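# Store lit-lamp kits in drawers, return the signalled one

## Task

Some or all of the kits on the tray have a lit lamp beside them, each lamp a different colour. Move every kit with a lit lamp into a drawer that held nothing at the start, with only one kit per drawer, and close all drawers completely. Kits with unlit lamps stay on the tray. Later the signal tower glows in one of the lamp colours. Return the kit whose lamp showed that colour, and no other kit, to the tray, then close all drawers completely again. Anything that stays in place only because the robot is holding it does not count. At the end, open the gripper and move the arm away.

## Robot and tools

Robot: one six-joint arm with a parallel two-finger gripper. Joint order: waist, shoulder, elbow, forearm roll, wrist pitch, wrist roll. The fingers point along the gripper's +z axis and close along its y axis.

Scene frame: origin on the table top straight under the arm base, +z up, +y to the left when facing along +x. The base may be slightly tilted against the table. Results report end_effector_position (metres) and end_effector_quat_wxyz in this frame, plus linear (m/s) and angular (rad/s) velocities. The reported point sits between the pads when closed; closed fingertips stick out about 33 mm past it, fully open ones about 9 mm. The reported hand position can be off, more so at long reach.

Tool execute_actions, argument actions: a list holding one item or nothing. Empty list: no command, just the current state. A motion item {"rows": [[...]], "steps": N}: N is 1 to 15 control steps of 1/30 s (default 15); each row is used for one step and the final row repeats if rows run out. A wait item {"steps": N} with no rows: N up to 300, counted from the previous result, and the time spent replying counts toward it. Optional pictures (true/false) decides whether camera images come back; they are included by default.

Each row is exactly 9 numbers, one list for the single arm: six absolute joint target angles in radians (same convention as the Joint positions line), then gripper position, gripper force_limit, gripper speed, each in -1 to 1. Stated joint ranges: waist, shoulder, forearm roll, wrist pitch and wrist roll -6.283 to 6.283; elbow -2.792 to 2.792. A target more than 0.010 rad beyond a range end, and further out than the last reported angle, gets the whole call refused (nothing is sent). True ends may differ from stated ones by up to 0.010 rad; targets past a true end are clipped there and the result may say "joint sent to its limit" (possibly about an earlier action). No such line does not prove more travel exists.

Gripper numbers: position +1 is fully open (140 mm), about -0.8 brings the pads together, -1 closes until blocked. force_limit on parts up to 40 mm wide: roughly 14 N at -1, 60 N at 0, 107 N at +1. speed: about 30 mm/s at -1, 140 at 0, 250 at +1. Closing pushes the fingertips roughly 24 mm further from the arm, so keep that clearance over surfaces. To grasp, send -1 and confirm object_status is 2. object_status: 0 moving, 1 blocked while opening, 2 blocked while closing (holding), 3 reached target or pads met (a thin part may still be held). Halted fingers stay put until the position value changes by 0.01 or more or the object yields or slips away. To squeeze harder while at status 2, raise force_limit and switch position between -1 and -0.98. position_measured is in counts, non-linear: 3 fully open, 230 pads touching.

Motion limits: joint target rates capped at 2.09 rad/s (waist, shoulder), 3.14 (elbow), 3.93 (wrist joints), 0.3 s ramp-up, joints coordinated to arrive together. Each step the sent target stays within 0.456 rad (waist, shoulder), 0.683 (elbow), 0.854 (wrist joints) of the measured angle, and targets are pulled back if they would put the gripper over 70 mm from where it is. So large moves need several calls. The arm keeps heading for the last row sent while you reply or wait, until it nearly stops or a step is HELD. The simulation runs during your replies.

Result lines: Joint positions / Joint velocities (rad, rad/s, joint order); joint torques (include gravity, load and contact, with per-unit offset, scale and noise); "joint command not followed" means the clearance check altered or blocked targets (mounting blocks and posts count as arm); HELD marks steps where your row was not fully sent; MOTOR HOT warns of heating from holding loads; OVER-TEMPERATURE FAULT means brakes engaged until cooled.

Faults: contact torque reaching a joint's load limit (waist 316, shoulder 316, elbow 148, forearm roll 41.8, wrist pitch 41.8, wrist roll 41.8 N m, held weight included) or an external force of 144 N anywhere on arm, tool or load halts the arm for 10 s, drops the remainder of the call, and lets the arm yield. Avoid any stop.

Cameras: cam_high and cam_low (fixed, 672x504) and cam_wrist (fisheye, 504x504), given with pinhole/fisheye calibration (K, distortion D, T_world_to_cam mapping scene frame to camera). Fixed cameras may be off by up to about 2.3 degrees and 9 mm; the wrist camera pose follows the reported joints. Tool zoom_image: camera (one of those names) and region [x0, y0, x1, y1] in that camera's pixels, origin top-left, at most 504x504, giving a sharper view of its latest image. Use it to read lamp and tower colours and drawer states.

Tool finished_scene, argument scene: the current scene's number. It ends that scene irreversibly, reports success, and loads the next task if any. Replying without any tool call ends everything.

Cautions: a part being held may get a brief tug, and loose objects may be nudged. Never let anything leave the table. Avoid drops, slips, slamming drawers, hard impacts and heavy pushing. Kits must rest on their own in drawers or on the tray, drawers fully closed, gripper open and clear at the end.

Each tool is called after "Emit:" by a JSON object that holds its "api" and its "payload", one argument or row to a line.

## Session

Emit:
{"api": "execute_actions", "payload": {
  "actions": []
}}

Scene clock: 0.00 s of 15600.00 s.
end_effector_position=(+0.4311, +0.4371, +0.1878) position_measured=3 object_status=3 end_effector_quat_wxyz=(-0.013, -0.296, +0.860, +0.416) end_effector_velocity=(+0.001, -0.000, -0.000) end_effector_angular_velocity=(+0.000, +0.000, -0.001)
Joint positions: [0.345 0.257 2.077 0.975 1.13  3.78 ]
Joint velocities: [-0.001  0.001 -0.     0.     0.    -0.001]
Joint torques (N m, as the joint torque sensors report them, + toward a larger angle): no reading
camera_calibration (this result's frames):
cam_wrist: T_world_to_cam=[[-0.586467, 0.396682, 0.706187, -0.0566029], [0.804215, 0.181406, 0.565977, -0.52277], [0.0964062, 0.899853, -0.425406, -0.168173], [0, 0, 0, 1]] pos_world=[0.403437, 0.268618, 0.264306]

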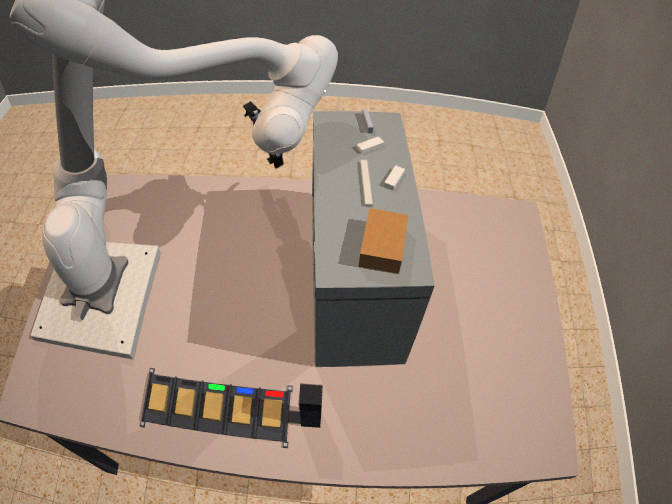

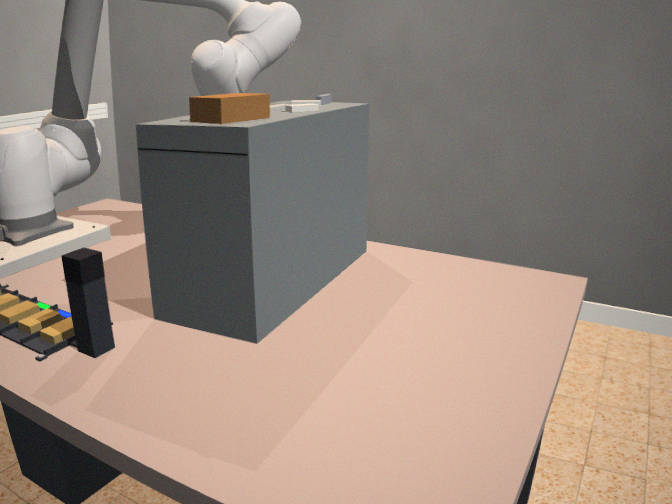

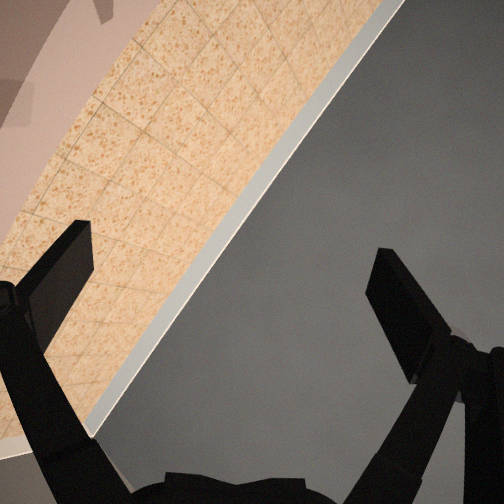

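Emit:
{"api": "execute_actions", "payload": {
  "actions": [
    {"rows":[[0.472,0.1,2.75,0.495,-1.083,1.541,0.2,0,0]],"steps":15}
  ]
}}

Emit:
{"api": "execute_actions", "payload": {
  "actions": [
    {"steps":45}
  ]
}}

Scene clock: 32.40 s of 15600.00 s.
end_effector_position=(+0.3494, +0.3328, +0.0419) position_measured=104 object_status=3 end_effector_quat_wxyz=(+0.076, -0.515, +0.823, +0.226) end_effector_velocity=(+0.000, -0.000, +0.000) end_effector_angular_velocity=(+0.000, +0.001, -0.001)
Joint positions: [0.4   0.188 2.359 0.779 0.695 3.333]
Joint velocities: [-0.001  0.    -0.    -0.     0.     0.001]
Joint torques (N m, as the joint torque sensors report them, + toward a larger angle): [-10.35 -35.96 -19.94  -1.77  -4.56   0.66]
FORCE FAULT: contact force on the arm reached its limit, and the arm stopped for 10 seconds. The contact can be on any part of the arm, not only on its tool. The arm's remaining commands of this call were not run. The arm holds still and accepts commands again. Move the arm away from the contact; if what it grips holds it there, let go first. Pushing or pulling that hard again can fault the arm again.
The stop began at step 105 of this call (marked STOPPED below). From that step on the arm followed nothing that you had sent. 1 step, steps kept back included, did not run and will not run. Nothing is kept back now, and the robot has no last target.
Steps of this call (steps 1 to 90: nothing new was sent; then 18.90 s passed at rest; steps 91 to 104: the first 14 steps of this action; steps 105 to 405: the stop). Readings (joint positions | what the end effector reports):
91: [0.345 0.257 2.077 0.975 1.130 3.779] | position_measured=3 object_status=0
92: [0.346 0.256 2.082 0.972 1.123 3.772] | position_measured=6 object_status=0
94: [0.354 0.246 2.125 0.940 1.068 3.718] | position_measured=21 object_status=0
98: [0.373 0.223 2.226 0.869 0.930 3.579] | position_measured=51 object_status=0
105: [0.400 0.189 2.361 0.776 0.690 3.333] | position_measured=102 object_status=0 STOPPED
405: the state above
camera_calibration (this result's frames):
cam_wrist: T_world_to_cam=[[-0.92776, 0.257779, 0.269834, 0.223599], [0.370388, 0.547841, 0.750122, -0.333638], [0.0455399, 0.795877, -0.603743, -0.068702], [0, 0, 0, 1]] pos_world=[0.33415, 0.17982, 0.148456]

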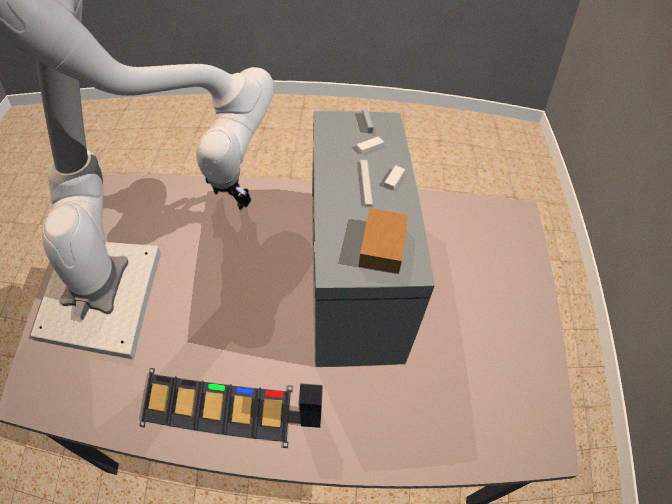

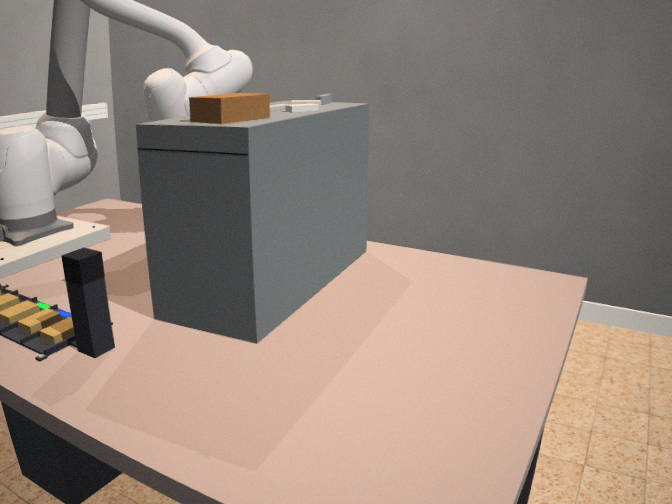

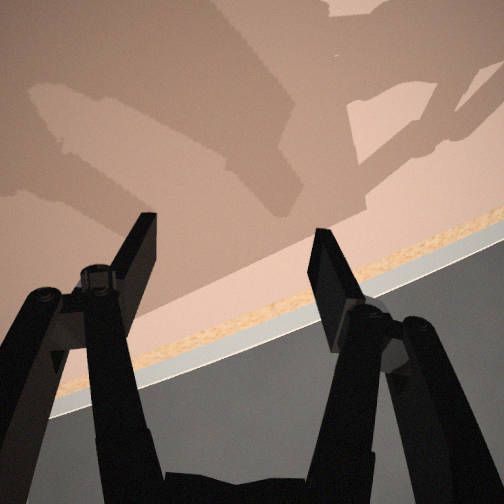

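Scene clock: 32.43 s of 15600.00 s.
end_effector_position=(+0.3494, +0.3328, +0.0419) position_measured=104 object_status=3 end_effector_quat_wxyz=(+0.076, -0.515, +0.823, +0.226) end_effector_velocity=(+0.001, -0.000, +0.000) end_effector_angular_velocity=(+0.000, -0.000, -0.002)
Joint positions: [0.4   0.188 2.359 0.779 0.695 3.333]
Joint velocities: [-0.001  0.    -0.     0.    -0.     0.   ]
Joint torques (N m, as the joint torque sensors report them, + toward a larger angle): [-10.59 -35.72 -20.53  -1.62  -4.48   0.63]
A stop began in an earlier call of the same reply, so what this call sent did not run. Send another action.
Steps of this call (step 1: nothing new was sent). Readings (joint positions | what the end effector reports):
1: the state above
camera_calibration (this result's frames):
cam_wrist: T_world_to_cam=[[-0.927759, 0.257747, 0.269868, 0.223599], [0.370394, 0.547828, 0.750128, -0.333654], [0.0455021, 0.795896, -0.603721, -0.0686955], [0, 0, 0, 1]] pos_world=[0.334155, 0.179828, 0.148468]

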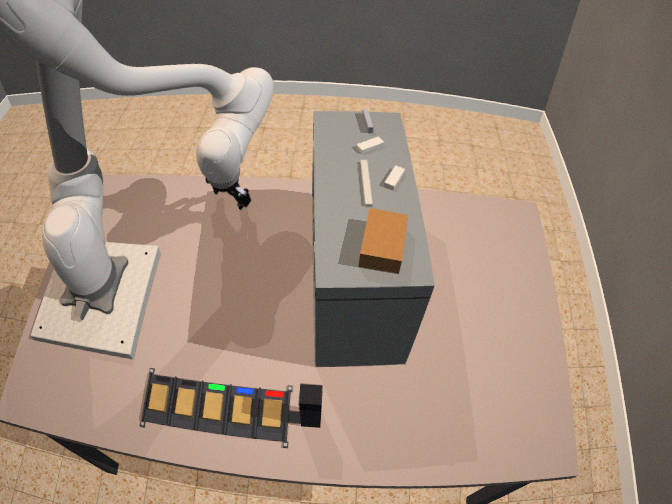

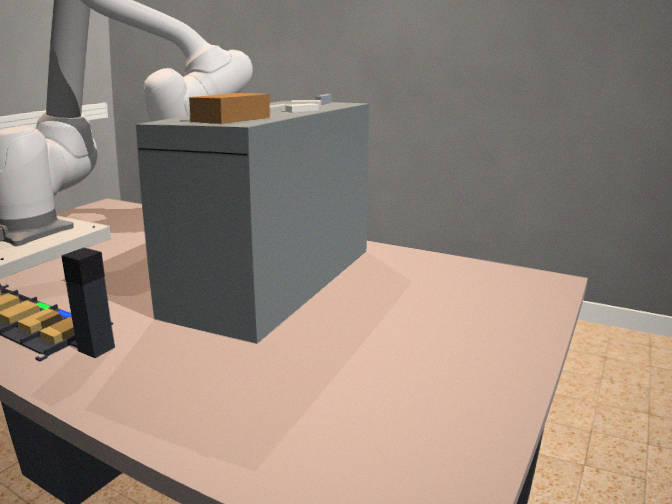

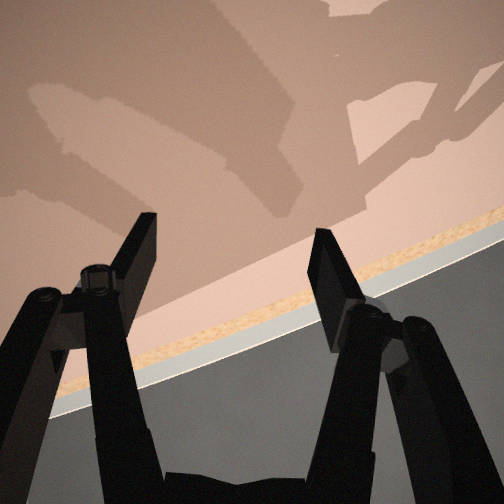

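Hit the table. Lift first.

Emit:
{"api": "execute_actions", "payload": {
  "actions": [
    {"rows":[[0.5,-0.2,2.2,0.779,0.695,3.333,0.2,0,0]],"steps":15}
  ],
  "pictures": false
}}

Emit:
{"api": "execute_actions", "payload": {
  "actions": [
    {"steps":25}
  ],
  "pictures": false
}}

Emit:
{"api": "execute_actions", "payload": {
  "actions": [
    {"rows":[[0.6,-0.4,2.4,0.9,-0.8,1.2,0.2,0,0]],"steps":15}
  ],
  "pictures": false
}}

Emit:
{"api": "execute_actions", "payload": {
  "actions": [
    {"steps":35}
  ],
  "pictures": false
}}

Emit:
{"api": "execute_actions", "payload": {
  "actions": [
    {"rows":[[0.55,0.1,2.78,0.495,-1.083,1.541,0.2,0,0]],"steps":15}
  ],
  "pictures": false
}}

Emit:
{"api": "execute_actions", "payload": {
  "actions": [
    {"steps":25}
  ]
}}

Scene clock: 36.67 s of 15600.00 s.
end_effector_position=(+0.4077, +0.3935, +0.2328) position_measured=104 object_status=3 end_effector_quat_wxyz=(+0.252, -0.566, +0.760, +0.195) end_effector_velocity=(+0.044, +0.110, +0.484) end_effector_angular_velocity=(+0.369, -0.786, +0.150)
Joint positions: [ 0.47  -0.086  2.247  0.779  0.695  3.333]
Joint velocities: [ 0.159 -0.615 -0.253 -0.     0.001  0.001]
Joint torques (N m, as the joint torque sensors report them, + toward a larger angle): [ -0.73 -30.16 -36.28   3.62   0.04   0.05]
Steps of this call (steps 1 to 90: nothing new was sent; then 0.73 s passed at rest; steps 91 to 105: all 15 steps of this action). Readings (joint positions | what the end effector reports):
91: [0.400 0.188 2.359 0.779 0.695 3.333] | position_measured=104 object_status=3
92: [0.400 0.185 2.359 0.779 0.695 3.333] | position_measured=104 object_status=3
94: [0.408 0.155 2.346 0.779 0.695 3.333] | position_measured=104 object_status=3
98: [0.432 0.063 2.308 0.779 0.695 3.333] | position_measured=104 object_status=3
105: the state above

Scene clock: 37.50 s of 15600.00 s.
end_effector_position=(+0.4085, +0.4109, +0.3252) position_measured=104 object_status=3 end_effector_quat_wxyz=(+0.324, -0.580, +0.725, +0.184) end_effector_velocity=(+0.001, -0.001, +0.000) end_effector_angular_velocity=(-0.000, -0.001, -0.002)
Joint positions: [ 0.5   -0.2    2.2    0.779  0.695  3.333]
Joint velocities: [-0.001  0.     0.    -0.    -0.001  0.   ]
Joint torques (N m, as the joint torque sensors report them, + toward a larger angle): [ -2.02 -19.53 -40.22   4.12  -0.53   0.15]
Steps of this call (steps 1 to 25: the robot went on to your last target). Readings (joint positions | what the end effector reports):
1: [0.476 -0.107 2.238 0.779 0.695 3.333] | position_measured=104 object_status=3
2: [0.481 -0.128 2.230 0.779 0.695 3.333] | position_measured=104 object_status=3
4: [0.492 -0.167 2.213 0.779 0.695 3.333] | position_measured=104 object_status=3
8: [0.500 -0.199 2.200 0.779 0.695 3.333] | position_measured=104 object_status=3
25: the state above

Scene clock: 38.00 s of 15600.00 s.
end_effector_position=(+0.5134, +0.3294, +0.4170) position_measured=104 object_status=3 end_effector_quat_wxyz=(-0.517, +0.642, -0.529, +0.202) end_effector_velocity=(+0.201, -0.286, +0.283) end_effector_angular_velocity=(-1.090, -1.785, -0.448)
Joint positions: [ 0.563 -0.326  2.326  0.855 -0.033  2.605]
Joint velocities: [ 0.078 -0.156  0.157  0.094 -1.567 -1.575]
Joint torques (N m, as the joint torque sensors report them, + toward a larger angle): [ -2.76  -7.82 -41.51   3.09  -1.57  -0.07]
Steps of this call (steps 1 to 15: all 15 steps of this action). Readings (joint positions | what the end effector reports):
1: [0.500 -0.200 2.200 0.779 0.695 3.333] | position_measured=104 object_status=3
2: [0.501 -0.202 2.201 0.780 0.688 3.326] | position_measured=104 object_status=3
4: [0.507 -0.215 2.214 0.788 0.632 3.270] | position_measured=104 object_status=3
8: [0.536 -0.271 2.271 0.822 0.373 3.011] | position_measured=104 object_status=3
15: the state above

Scene clock: 39.17 s of 15600.00 s.
end_effector_position=(+0.5321, +0.1548, +0.5683) position_measured=104 object_status=3 end_effector_quat_wxyz=(-0.153, +0.644, -0.157, +0.733) end_effector_velocity=(+0.000, +0.001, -0.001) end_effector_angular_velocity=(-0.002, +0.001, +0.002)
Joint positions: [ 0.6 -0.4  2.4  0.9 -0.8  1.2]
Joint velocities: [ 0.     0.001  0.    -0.001  0.001 -0.001]
Joint torques (N m, as the joint torque sensors report them, + toward a larger angle): [ -1.56  -2.68 -40.7    1.11  -1.79   0.05]
Steps of this call (steps 1 to 35: the robot went on to your last target). Readings (joint positions | what the end effector reports):
1: [0.566 -0.331 2.331 0.858 -0.086 2.551] | position_measured=104 object_status=3
2: [0.568 -0.336 2.336 0.861 -0.137 2.496] | position_measured=104 object_status=3
4: [0.573 -0.345 2.345 0.867 -0.234 2.379] | position_measured=104 object_status=3
8: [0.581 -0.362 2.362 0.877 -0.411 2.108] | position_measured=104 object_status=3
35: the state above

Scene clock: 39.67 s of 15600.00 s.
end_effector_position=(+0.5386, +0.1628, +0.3504) position_measured=104 object_status=3 end_effector_quat_wxyz=(-0.081, +0.720, -0.083, +0.684) end_effector_velocity=(-0.075, -0.008, -0.490) end_effector_angular_velocity=(-0.429, +0.464, +0.169)
Joint positions: [ 0.574 -0.137  2.602  0.685 -0.951  1.381]
Joint velocities: [-0.065  0.635  0.475 -0.504 -0.35   0.425]
Joint torques (N m, as the joint torque sensors report them, + toward a larger angle): [  0.16 -13.59 -31.53   1.44  -2.23   0.58]
Steps of this call (steps 1 to 15: all 15 steps of this action). Readings (joint positions | what the end effector reports):
1: [0.600 -0.400 2.400 0.900 -0.800 1.200] | position_measured=104 object_status=3
2: [0.600 -0.397 2.403 0.897 -0.803 1.203] | position_measured=104 object_status=3
4: [0.597 -0.367 2.427 0.871 -0.821 1.225] | position_measured=104 object_status=3
8: [0.588 -0.284 2.492 0.802 -0.869 1.282] | position_measured=104 object_status=3
15: the state above

Scene clock: 40.50 s of 15600.00 s.
end_effector_position=(+0.4819, +0.1534, +0.1842) position_measured=104 object_status=3 end_effector_quat_wxyz=(-0.058, +0.788, -0.015, +0.612) end_effector_velocity=(-0.000, +0.000, +0.000) end_effector_angular_velocity=(-0.000, -0.001, +0.000)
Joint positions: [ 0.55   0.1    2.78   0.495 -1.083  1.541]
Joint velocities: [ 0.    -0.001 -0.     0.    -0.    -0.   ]
Joint torques (N m, as the joint torque sensors report them, + toward a larger angle): [ -2.64 -25.67 -15.79   0.81  -2.45   0.08]
Steps of this call (steps 1 to 25: the robot went on to your last target). Readings (joint positions | what the end effector reports):
1: [0.572 -0.116 2.618 0.668 -0.963 1.396] | position_measured=104 object_status=3
2: [0.569 -0.094 2.635 0.650 -0.975 1.410] | position_measured=104 object_status=3
4: [0.565 -0.050 2.667 0.615 -0.999 1.440] | position_measured=104 object_status=3
8: [0.556 0.039 2.734 0.544 -1.049 1.500] | position_measured=104 object_status=3
25: the state above
camera_calibration (this result's frames):
cam_wrist: T_world_to_cam=[[0.0546227, -0.998434, 0.0120546, 0.121121], [-0.657894, -0.0450687, -0.75176, 0.47187], [0.751127, 0.0331325, -0.659326, -0.0587822], [0, 0, 0, 1]] pos_world=[0.347977, 0.144146, 0.314516]

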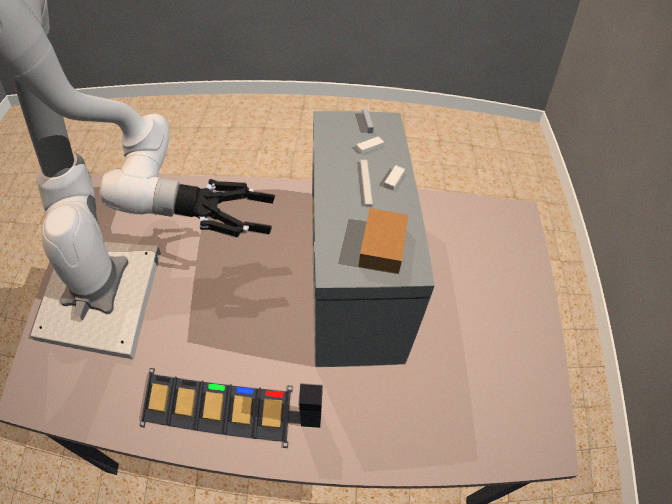

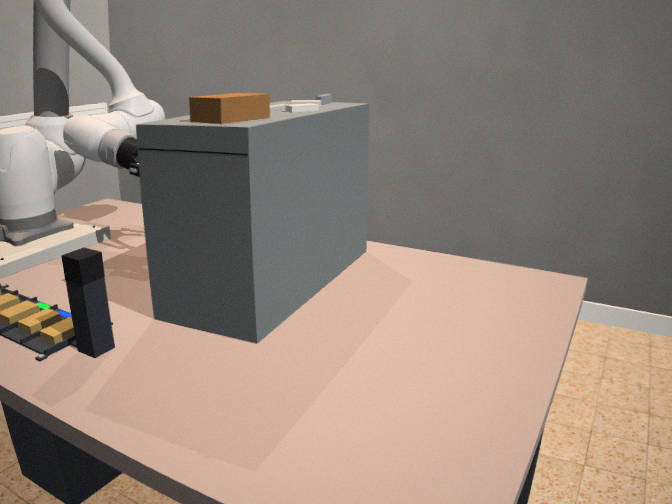

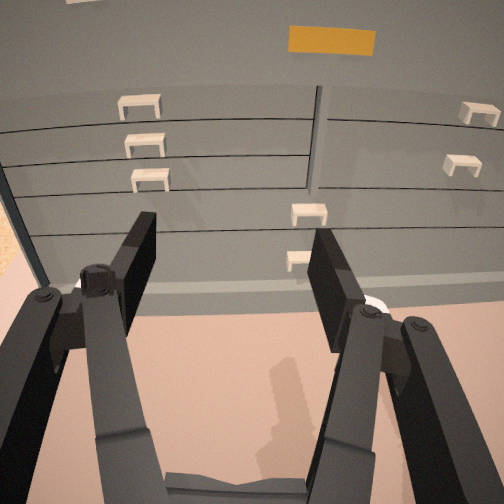

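Emit:
{"api": "execute_actions", "payload": {
  "actions": [
    {"rows":[[0.9,-0.06,2.6,1.2425,-0.812,0.917,0.2,0,0]],"steps":15}
  ],
  "pictures": false
}}

Emit:
{"api": "execute_actions", "payload": {
  "actions": [
    {"steps":15}
  ],
  "pictures": false
}}

Emit:
{"api": "execute_actions", "payload": {
  "actions": [
    {"rows":[[0.858,-0.0235,2.544,1.2425,-0.812,0.917,0.2,0,0],[0.858,-0.0235,2.544,1.2425,-0.812,0.917,0.2,0,0],[0.858,-0.0235,2.544,1.2425,-0.812,0.917,0.2,0,0],[0.858,-0.0235,2.544,1.2425,-0.812,0.917,0.2,0,0],[0.804,0.002,2.518,1.186,-0.782,0.935,0.2,0,0],[0.804,0.002,2.518,1.186,-0.782,0.935,0.2,0,0],[0.804,0.002,2.518,1.186,-0.782,0.935,0.2,0,0],[0.75,0.027,2.493,1.129,-0.753,0.952,0.2,0,0],[0.75,0.027,2.493,1.129,-0.753,0.952,0.2,0,0],[0.75,0.027,2.493,1.129,-0.753,0.952,0.2,0,0],[0.713,0.048,2.47,1.089,-0.732,0.965,0.2,0,0]],"steps":15}
  ],
  "pictures": false
}}

Emit:
{"api": "execute_actions", "payload": {
  "actions": [
    {"steps":8}
  ]
}}

Scene clock: 48.80 s of 15600.00 s.
end_effector_position=(+0.4524, +0.2330, +0.2054) position_measured=104 object_status=3 end_effector_quat_wxyz=(-0.002, +0.844, +0.004, +0.536) end_effector_velocity=(-0.035, +0.056, +0.001) end_effector_angular_velocity=(+0.014, +0.123, +0.059)
Joint positions: [ 0.898 -0.059  2.601  1.237 -0.814  0.921]
Joint velocities: [ 0.134 -0.059 -0.068  0.284  0.105 -0.236]
Joint torques (N m, as the joint torque sensors report them, + toward a larger angle): [-10.55  -3.78 -21.3   -0.1   -2.32  -0.14]
Steps of this call (steps 1 to 15: the robot went on to your last target; steps 16 to 90: nothing new was sent; then 4.80 s passed at rest; steps 91 to 105: all 15 steps of this action). Readings (joint positions | what the end effector reports):
91: [0.550 0.100 2.780 0.495 -1.083 1.541] | position_measured=104 object_status=3
92: [0.553 0.099 2.779 0.502 -1.081 1.535] | position_measured=104 object_status=3
94: [0.579 0.087 2.765 0.558 -1.060 1.489] | position_measured=104 object_status=3
98: [0.712 0.026 2.696 0.842 -0.957 1.251] | position_measured=104 object_status=3
105: the state above

Scene clock: 49.30 s of 15600.00 s.
end_effector_position=(+0.4518, +0.2338, +0.2054) position_measured=104 object_status=3 end_effector_quat_wxyz=(-0.003, +0.845, +0.004, +0.535) end_effector_velocity=(-0.001, +0.001, -0.000) end_effector_angular_velocity=(-0.001, +0.001, +0.003)
Joint positions: [ 0.9   -0.06   2.6    1.242 -0.812  0.917]
Joint velocities: [ 0.002  0.001  0.    -0.     0.001 -0.   ]
Joint torques (N m, as the joint torque sensors report them, + toward a larger angle): [ -1.74 -22.44 -28.84  -0.13  -1.8    0.02]
Steps of this call (steps 1 to 15: the robot went on to your last target). Readings (joint positions | what the end effector reports):
1: [0.900 -0.060 2.600 1.241 -0.812 0.918] | position_measured=104 object_status=3
2: [0.900 -0.060 2.600 1.242 -0.812 0.917] | position_measured=104 object_status=3
4: [0.900 -0.060 2.600 1.242 -0.812 0.917] | position_measured=104 object_status=3
8: [0.900 -0.060 2.600 1.242 -0.812 0.917] | position_measured=104 object_status=3
15: the state above
The arm was judged still, so your last target was given up. Only a new action makes it travel on or press farther. Fingers that are still opening or closing keep moving.

Scene clock: 49.80 s of 15600.00 s.
end_effector_position=(+0.5527, +0.2400, +0.2177) position_measured=104 object_status=3 end_effector_quat_wxyz=(+0.001, +0.841, -0.017, +0.540) end_effector_velocity=(+0.073, -0.004, -0.001) end_effector_angular_velocity=(+0.002, +0.003, +0.000)
Joint positions: [ 0.716  0.046  2.472  1.093 -0.734  0.964]
Joint velocities: [-0.14   0.076 -0.082 -0.148  0.078  0.048]
Joint torques (N m, as the joint torque sensors report them, + toward a larger angle): [  9.63 -51.12 -22.58  -0.62  -1.83   0.22]
Steps of this call (steps 1 to 15: all 15 steps of this action). Readings (joint positions | what the end effector reports):
1: [0.900 -0.060 2.600 1.243 -0.812 0.917] | position_measured=104 object_status=3
2: [0.897 -0.057 2.595 1.243 -0.812 0.917] | position_measured=104 object_status=3
4: [0.872 -0.035 2.562 1.243 -0.812 0.917] | position_measured=104 object_status=3
8: [0.822 -0.006 2.526 1.210 -0.795 0.927] | position_measured=104 object_status=3
15: the state above

Scene clock: 50.07 s of 15600.00 s.
end_effector_position=(+0.5542, +0.2401, +0.2177) position_measured=104 object_status=3 end_effector_quat_wxyz=(+0.001, +0.841, -0.017, +0.540) end_effector_velocity=(+0.001, -0.001, -0.000) end_effector_angular_velocity=(-0.000, +0.001, -0.001)
Joint positions: [ 0.713  0.048  2.47   1.089 -0.732  0.965]
Joint velocities: [-0.002  0.    -0.    -0.001  0.001  0.   ]
Joint torques (N m, as the joint torque sensors report them, + toward a larger angle): [ -0.63 -34.12 -29.71   0.27  -1.81   0.13]
Steps of this call (steps 1 to 8: the robot went on to your last target). Readings (joint positions | what the end effector reports):
1: [0.714 0.048 2.470 1.090 -0.732 0.965] | position_measured=104 object_status=3
2: [0.713 0.048 2.470 1.089 -0.732 0.965] | position_measured=104 object_status=3
4: [0.713 0.048 2.470 1.089 -0.732 0.965] | position_measured=104 object_status=3
8: the state above
camera_calibration (this result's frames):
cam_wrist: T_world_to_cam=[[-0.00130905, -0.994933, 0.100531, 0.21424], [-0.785807, -0.0611519, -0.615441, 0.593641], [0.61847, -0.0798034, -0.781746, 0.0333407], [0, 0, 0, 1]] pos_world=[0.446148, 0.252117, 0.369877]

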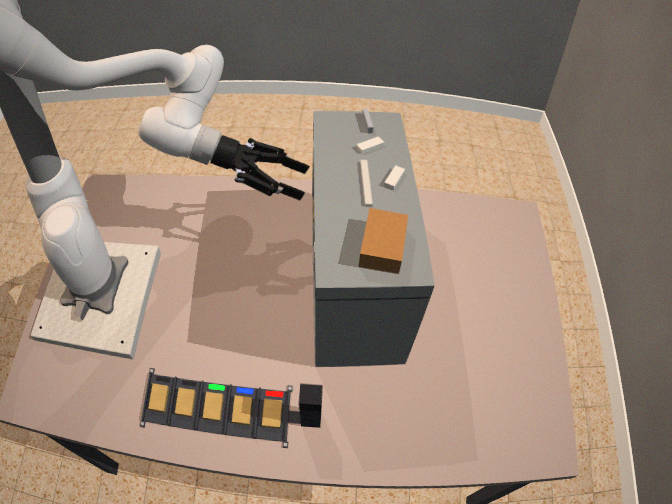

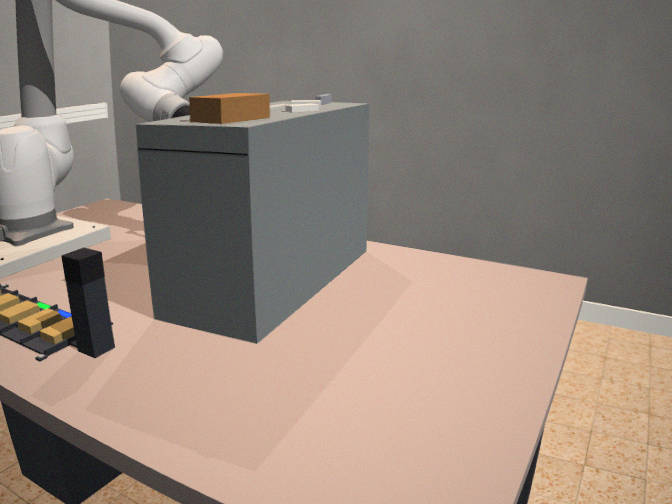

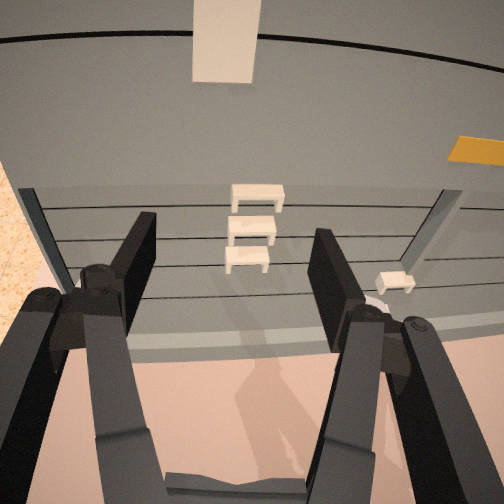

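Emit:
{"api": "execute_actions", "payload": {
  "actions": [
    {"rows":[[0.665,0.07,2.445,1.05,-0.712,0.977,0.2,0,0],[0.665,0.07,2.445,1.05,-0.712,0.977,0.2,0,0],[0.665,0.07,2.445,1.05,-0.712,0.977,0.2,0,0],[0.665,0.07,2.445,1.05,-0.712,0.977,0.2,0,0],[0.665,0.07,2.445,1.05,-0.712,0.977,0.2,0,0],[0.629,0.0935,2.419,1.012,-0.692,0.99,0.2,0,0]],"steps":15}
  ]
}}

Scene clock: 63.70 s of 15600.00 s.
end_effector_position=(+0.5849, +0.2329, +0.2176) position_measured=104 object_status=3 end_effector_quat_wxyz=(+0.002, +0.842, -0.020, +0.539) end_effector_velocity=(+0.000, -0.000, -0.000) end_effector_angular_velocity=(-0.000, -0.000, -0.001)
Joint positions: [ 0.65   0.076  2.438  1.029 -0.699  0.984]
Joint velocities: [-0.     0.001 -0.     0.    -0.    -0.   ]
Joint torques (N m, as the joint torque sensors report them, + toward a larger angle): [-25.71 -21.23 -37.06   4.77  -6.54   0.34]
FORCE FAULT: contact force on the arm reached its limit, and the arm stopped for 10 seconds. The contact can be on any part of the arm, not only on its tool. The arm's remaining commands of this call were not run. The arm holds still and accepts commands again. Move the arm away from the contact; if what it grips holds it there, let go first. Pushing or pulling that hard again can fault the arm again.
The stop began at step 100 of this call (marked STOPPED below). From that step on the arm followed nothing that you had sent. 6 steps, steps kept back included, did not run and will not run. Nothing is kept back now, and the robot has no last target.
Steps of this call (steps 1 to 15: the robot went on to your last target; steps 16 to 90: nothing new was sent; then 0.30 s passed at rest; steps 91 to 99: the first 9 steps of this action; steps 100 to 400: the stop). Readings (joint positions | what the end effector reports):
91: [0.713 0.048 2.470 1.089 -0.732 0.965] | position_measured=104 object_status=3
92: [0.709 0.050 2.468 1.086 -0.730 0.966] | position_measured=104 object_status=3
94: [0.683 0.062 2.454 1.065 -0.719 0.973] | position_measured=104 object_status=3
98: [0.650 0.079 2.435 1.034 -0.703 0.982] | position_measured=104 object_status=3
100: [0.647 0.082 2.432 1.029 -0.699 0.984] | position_measured=104 object_status=3 STOPPED
400: the state above
camera_calibration (this result's frames):
cam_wrist: T_world_to_cam=[[-0.00669511, -0.994935, 0.100301, 0.210328], [-0.787264, -0.0566023, -0.614013, 0.616688], [0.61658, -0.0830746, -0.782897, 0.015863], [0, 0, 0, 1]] pos_world=[0.477123, 0.245487, 0.369977]

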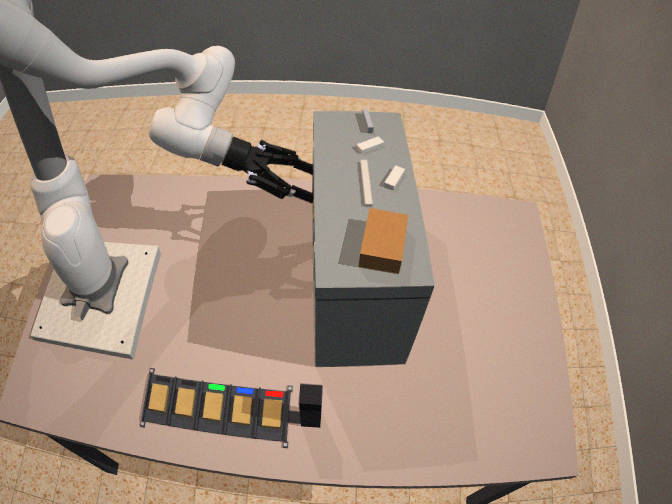

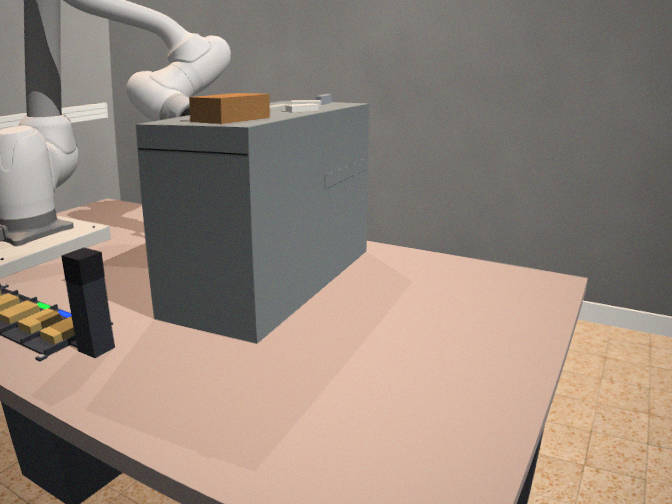

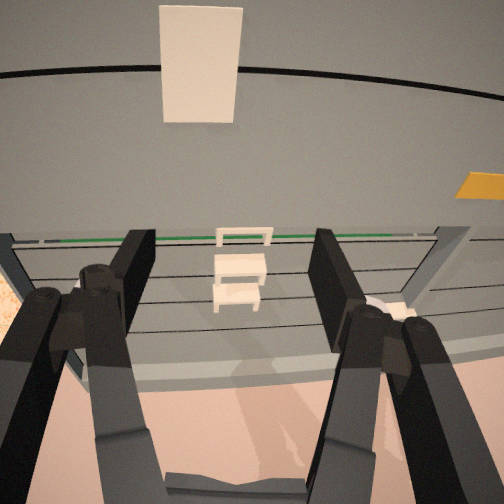

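Emit:
{"api": "execute_actions", "payload": {
  "actions": [
    {"rows":[[0.664,0.07,2.446,1.042,-0.706,0.98,0.2,0,0]],"steps":15}
  ]
}}

Emit:
{"api": "zoom_image", "payload": {
  "camera": "cam_wrist",
  "region": [100,150,400,350]
}}

Scene clock: 69.57 s of 15600.00 s.
end_effector_position=(+0.5776, +0.2347, +0.2169) position_measured=104 object_status=3 end_effector_quat_wxyz=(+0.002, +0.842, -0.019, +0.539) end_effector_velocity=(-0.000, +0.000, +0.000) end_effector_angular_velocity=(+0.001, +0.001, +0.001)
Joint positions: [ 0.664  0.07   2.446  1.042 -0.706  0.98 ]
Joint velocities: [ 0.    -0.001  0.     0.     0.002  0.   ]
Joint torques (N m, as the joint torque sensors report them, + toward a larger angle): [ -0.92 -36.78 -29.7    0.6   -1.94   0.04]
Steps of this call (steps 1 to 90: nothing new was sent; then 2.37 s passed at rest; steps 91 to 105: all 15 steps of this action). Readings (joint positions | what the end effector reports):
91: [0.650 0.076 2.438 1.029 -0.699 0.984] | position_measured=104 object_status=3
92: [0.653 0.075 2.439 1.031 -0.701 0.983] | position_measured=104 object_status=3
94: [0.662 0.071 2.445 1.040 -0.705 0.981] | position_measured=104 object_status=3
98: [0.664 0.070 2.446 1.042 -0.706 0.980] | position_measured=104 object_status=3
105: the state above
camera_calibration (this result's frames):
cam_wrist: T_world_to_cam=[[-0.00503536, -0.99492, 0.100541, 0.211142], [-0.787568, -0.0580102, -0.613491, 0.611071], [0.616207, -0.0822722, -0.783275, 0.0200552], [0, 0, 0, 1]] pos_world=[0.469965, 0.247168, 0.369367]

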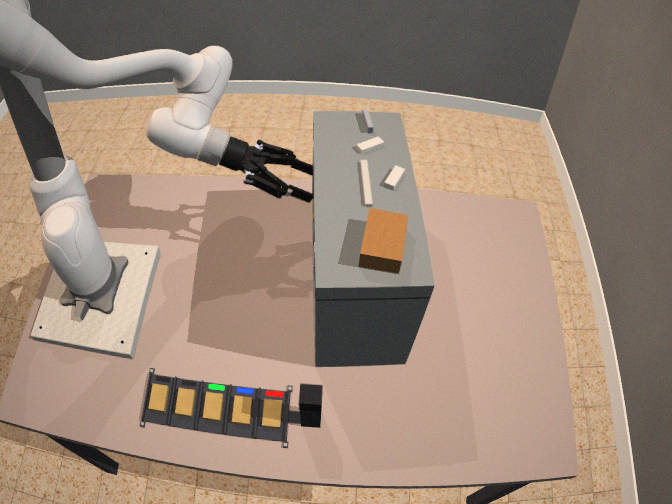

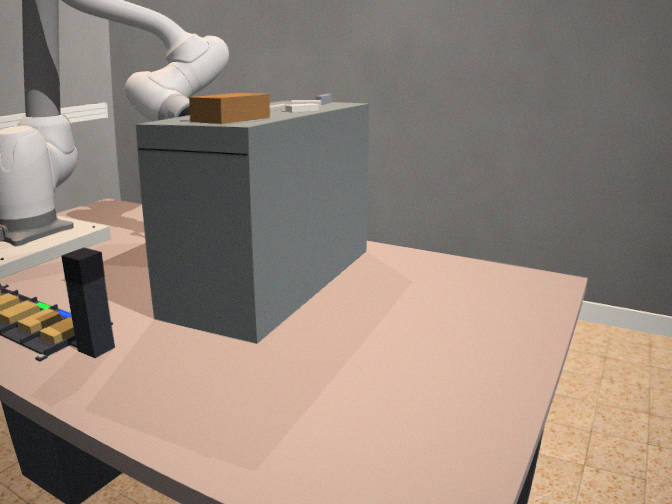

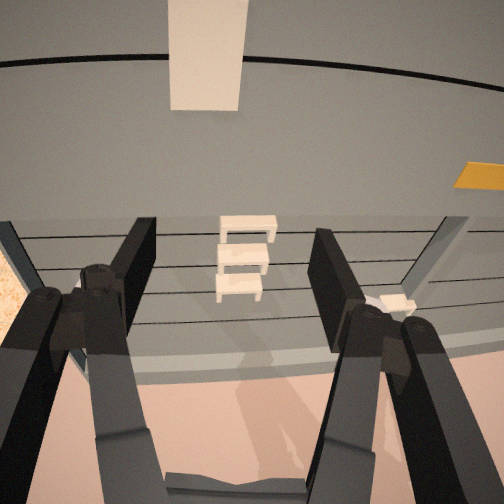

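Region (100, 150, 400, 350) of cam_wrist's 504x504 image, scaled by 1.680, with more detail than that image has.

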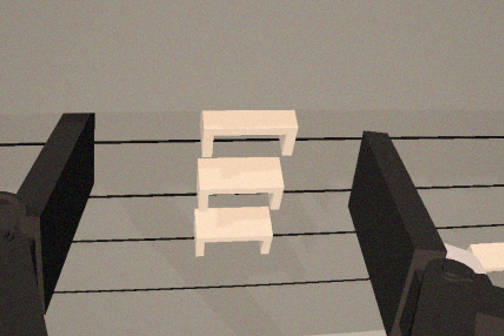

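Emit:
{"api": "execute_actions", "payload": {
  "actions": [
    {"rows":[[0.74,0.07,2.5,1.08,-0.76,1.02,0.2,0,0],[0.74,0.07,2.5,1.08,-0.76,1.02,0.2,0,0],[0.74,0.07,2.5,1.08,-0.76,1.02,0.2,0,0],[0.74,0.07,2.5,1.08,-0.76,1.02,0.2,0,0],[0.74,0.09,2.516,1.053,-0.793,1.057,0.2,0,0],[0.74,0.09,2.516,1.053,-0.793,1.057,0.2,0,0],[0.74,0.09,2.516,1.053,-0.793,1.057,0.2,0,0],[0.74,0.09,2.516,1.053,-0.793,1.057,0.2,0,0],[0.70,0.109,2.492,1.015,-0.774,1.066,0.2,0,0]],"steps":15}
  ]
}}

Scene clock: 75.43 s of 15600.00 s.
end_effector_position=(+0.5566, +0.2319, +0.1890) position_measured=104 object_status=3 end_effector_quat_wxyz=(+0.006, +0.841, -0.022, +0.540) end_effector_velocity=(+0.002, -0.001, -0.000) end_effector_angular_velocity=(-0.001, +0.001, +0.002)
Joint positions: [ 0.7    0.109  2.492  1.015 -0.774  1.066]
Joint velocities: [-0.007  0.    -0.    -0.009  0.004  0.002]
Joint torques (N m, as the joint torque sensors report them, + toward a larger angle): [  0.58 -38.73 -25.95   0.36  -1.88  -0.04]
Steps of this call (steps 1 to 15: the robot went on to your last target; steps 16 to 90: nothing new was sent; then 2.37 s passed at rest; steps 91 to 105: all 15 steps of this action). Readings (joint positions | what the end effector reports):
91: [0.664 0.070 2.446 1.042 -0.706 0.980] | position_measured=104 object_status=3
92: [0.668 0.070 2.448 1.044 -0.709 0.982] | position_measured=104 object_status=3
94: [0.697 0.070 2.469 1.059 -0.730 0.997] | position_measured=104 object_status=3
98: [0.740 0.086 2.513 1.059 -0.786 1.050] | position_measured=104 object_status=3
105: the state above
camera_calibration (this result's frames):
cam_wrist: T_world_to_cam=[[-0.0152338, -0.99453, 0.103334, 0.216123], [-0.78702, -0.0518187, -0.614748, 0.575693], [0.61674, -0.0906911, -0.781925, 0.0123598], [0, 0, 0, 1]] pos_world=[0.448752, 0.245894, 0.341238]

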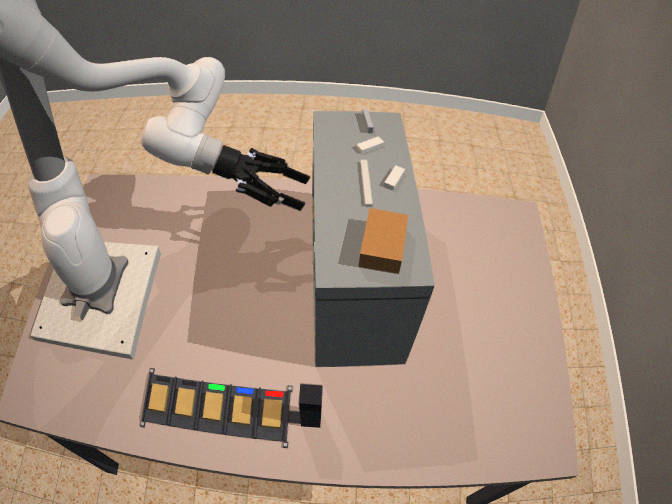

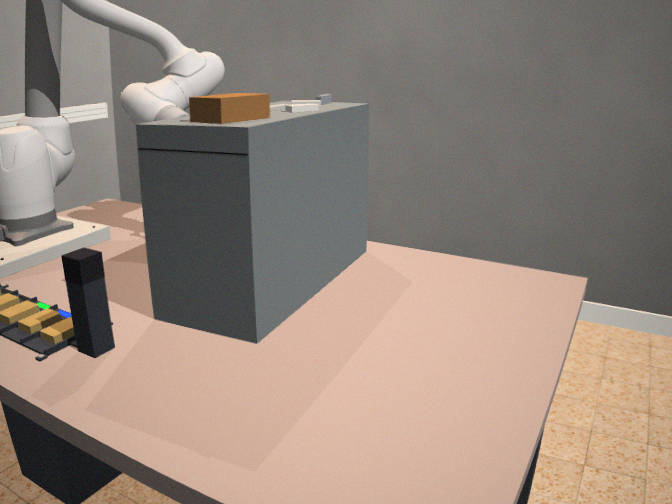

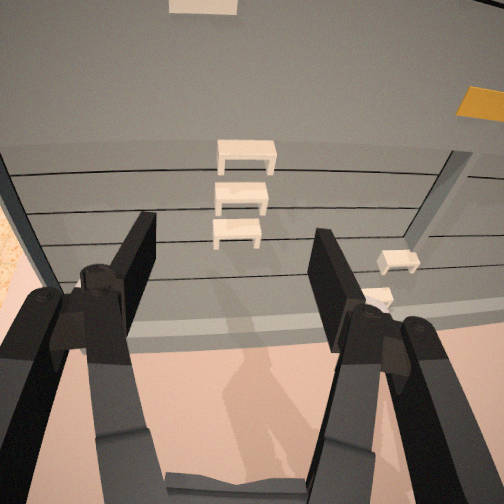

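Emit:
{"api": "execute_actions", "payload": {
  "actions": [
    {"rows":[[0.675,0.125,2.472,0.988,-0.76,1.073,0.2,0,0],[0.675,0.125,2.472,0.988,-0.76,1.073,0.2,0,0],[0.675,0.125,2.472,0.988,-0.76,1.073,0.2,0,0],[0.675,0.125,2.472,0.988,-0.76,1.073,0.2,0,0],[0.675,0.125,2.472,0.988,-0.76,1.073,0.2,0,0],[0.675,0.125,2.472,0.988,-0.76,1.073,0.2,0,0],[0.652,0.14,2.453,0.961,-0.747,1.079,0.2,0,0]],"steps":15}
  ]
}}

Scene clock: 83.20 s of 15600.00 s.
end_effector_position=(+0.5868, +0.2340, +0.1891) position_measured=104 object_status=3 end_effector_quat_wxyz=(+0.004, +0.841, -0.021, +0.540) end_effector_velocity=(+0.002, -0.000, +0.001) end_effector_angular_velocity=(+0.000, -0.002, -0.002)
Joint positions: [ 0.652  0.14   2.453  0.961 -0.747  1.079]
Joint velocities: [-0.002  0.001 -0.003 -0.001 -0.001  0.   ]
Joint torques (N m, as the joint torque sensors report them, + toward a larger angle): [-24.84 -27.05 -49.54   2.32  -7.48   0.72]
Steps of this call (steps 1 to 15: the robot went on to your last target; steps 16 to 90: nothing new was sent; then 4.27 s passed at rest; steps 91 to 105: all 15 steps of this action). Readings (joint positions | what the end effector reports):
91: [0.700 0.109 2.492 1.015 -0.774 1.066] | position_measured=104 object_status=3
92: [0.696 0.111 2.489 1.011 -0.772 1.067] | position_measured=104 object_status=3
94: [0.679 0.122 2.475 0.993 -0.762 1.072] | position_measured=104 object_status=3
98: [0.671 0.127 2.469 0.984 -0.758 1.074] | position_measured=104 object_status=3
105: the state above
camera_calibration (this result's frames):
cam_wrist: T_world_to_cam=[[-0.0106889, -0.994645, 0.1028, 0.216147], [-0.786725, -0.0550917, -0.614841, 0.600282], [0.617211, -0.0874476, -0.781923, -0.00701355], [0, 0, 0, 1]] pos_world=[0.478896, 0.247447, 0.341373]

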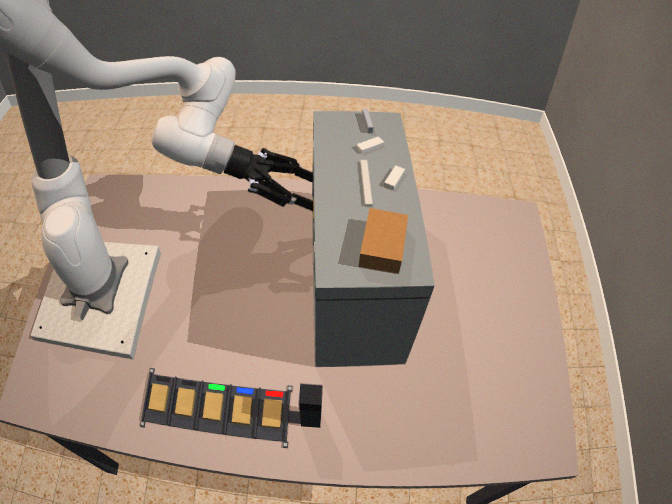

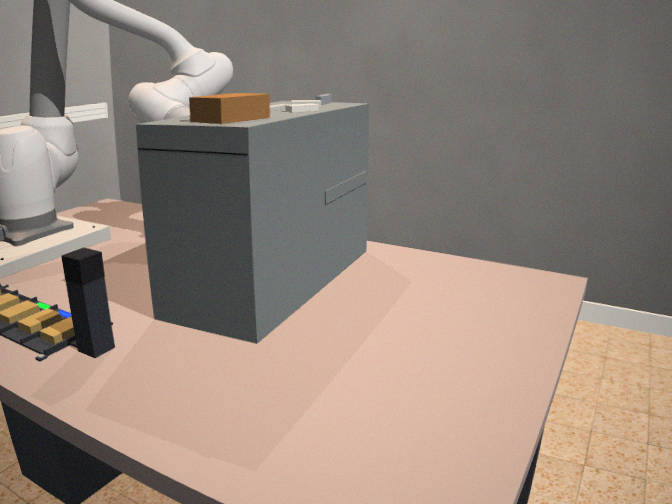

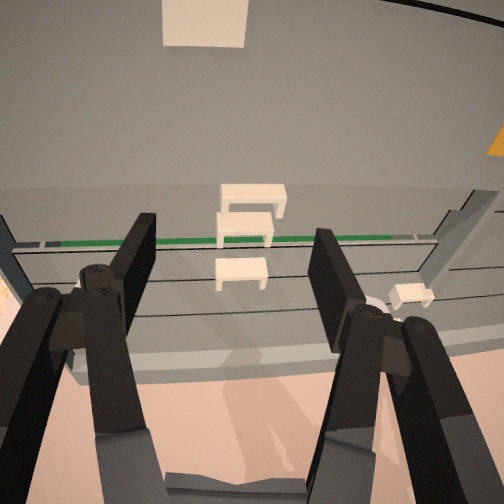

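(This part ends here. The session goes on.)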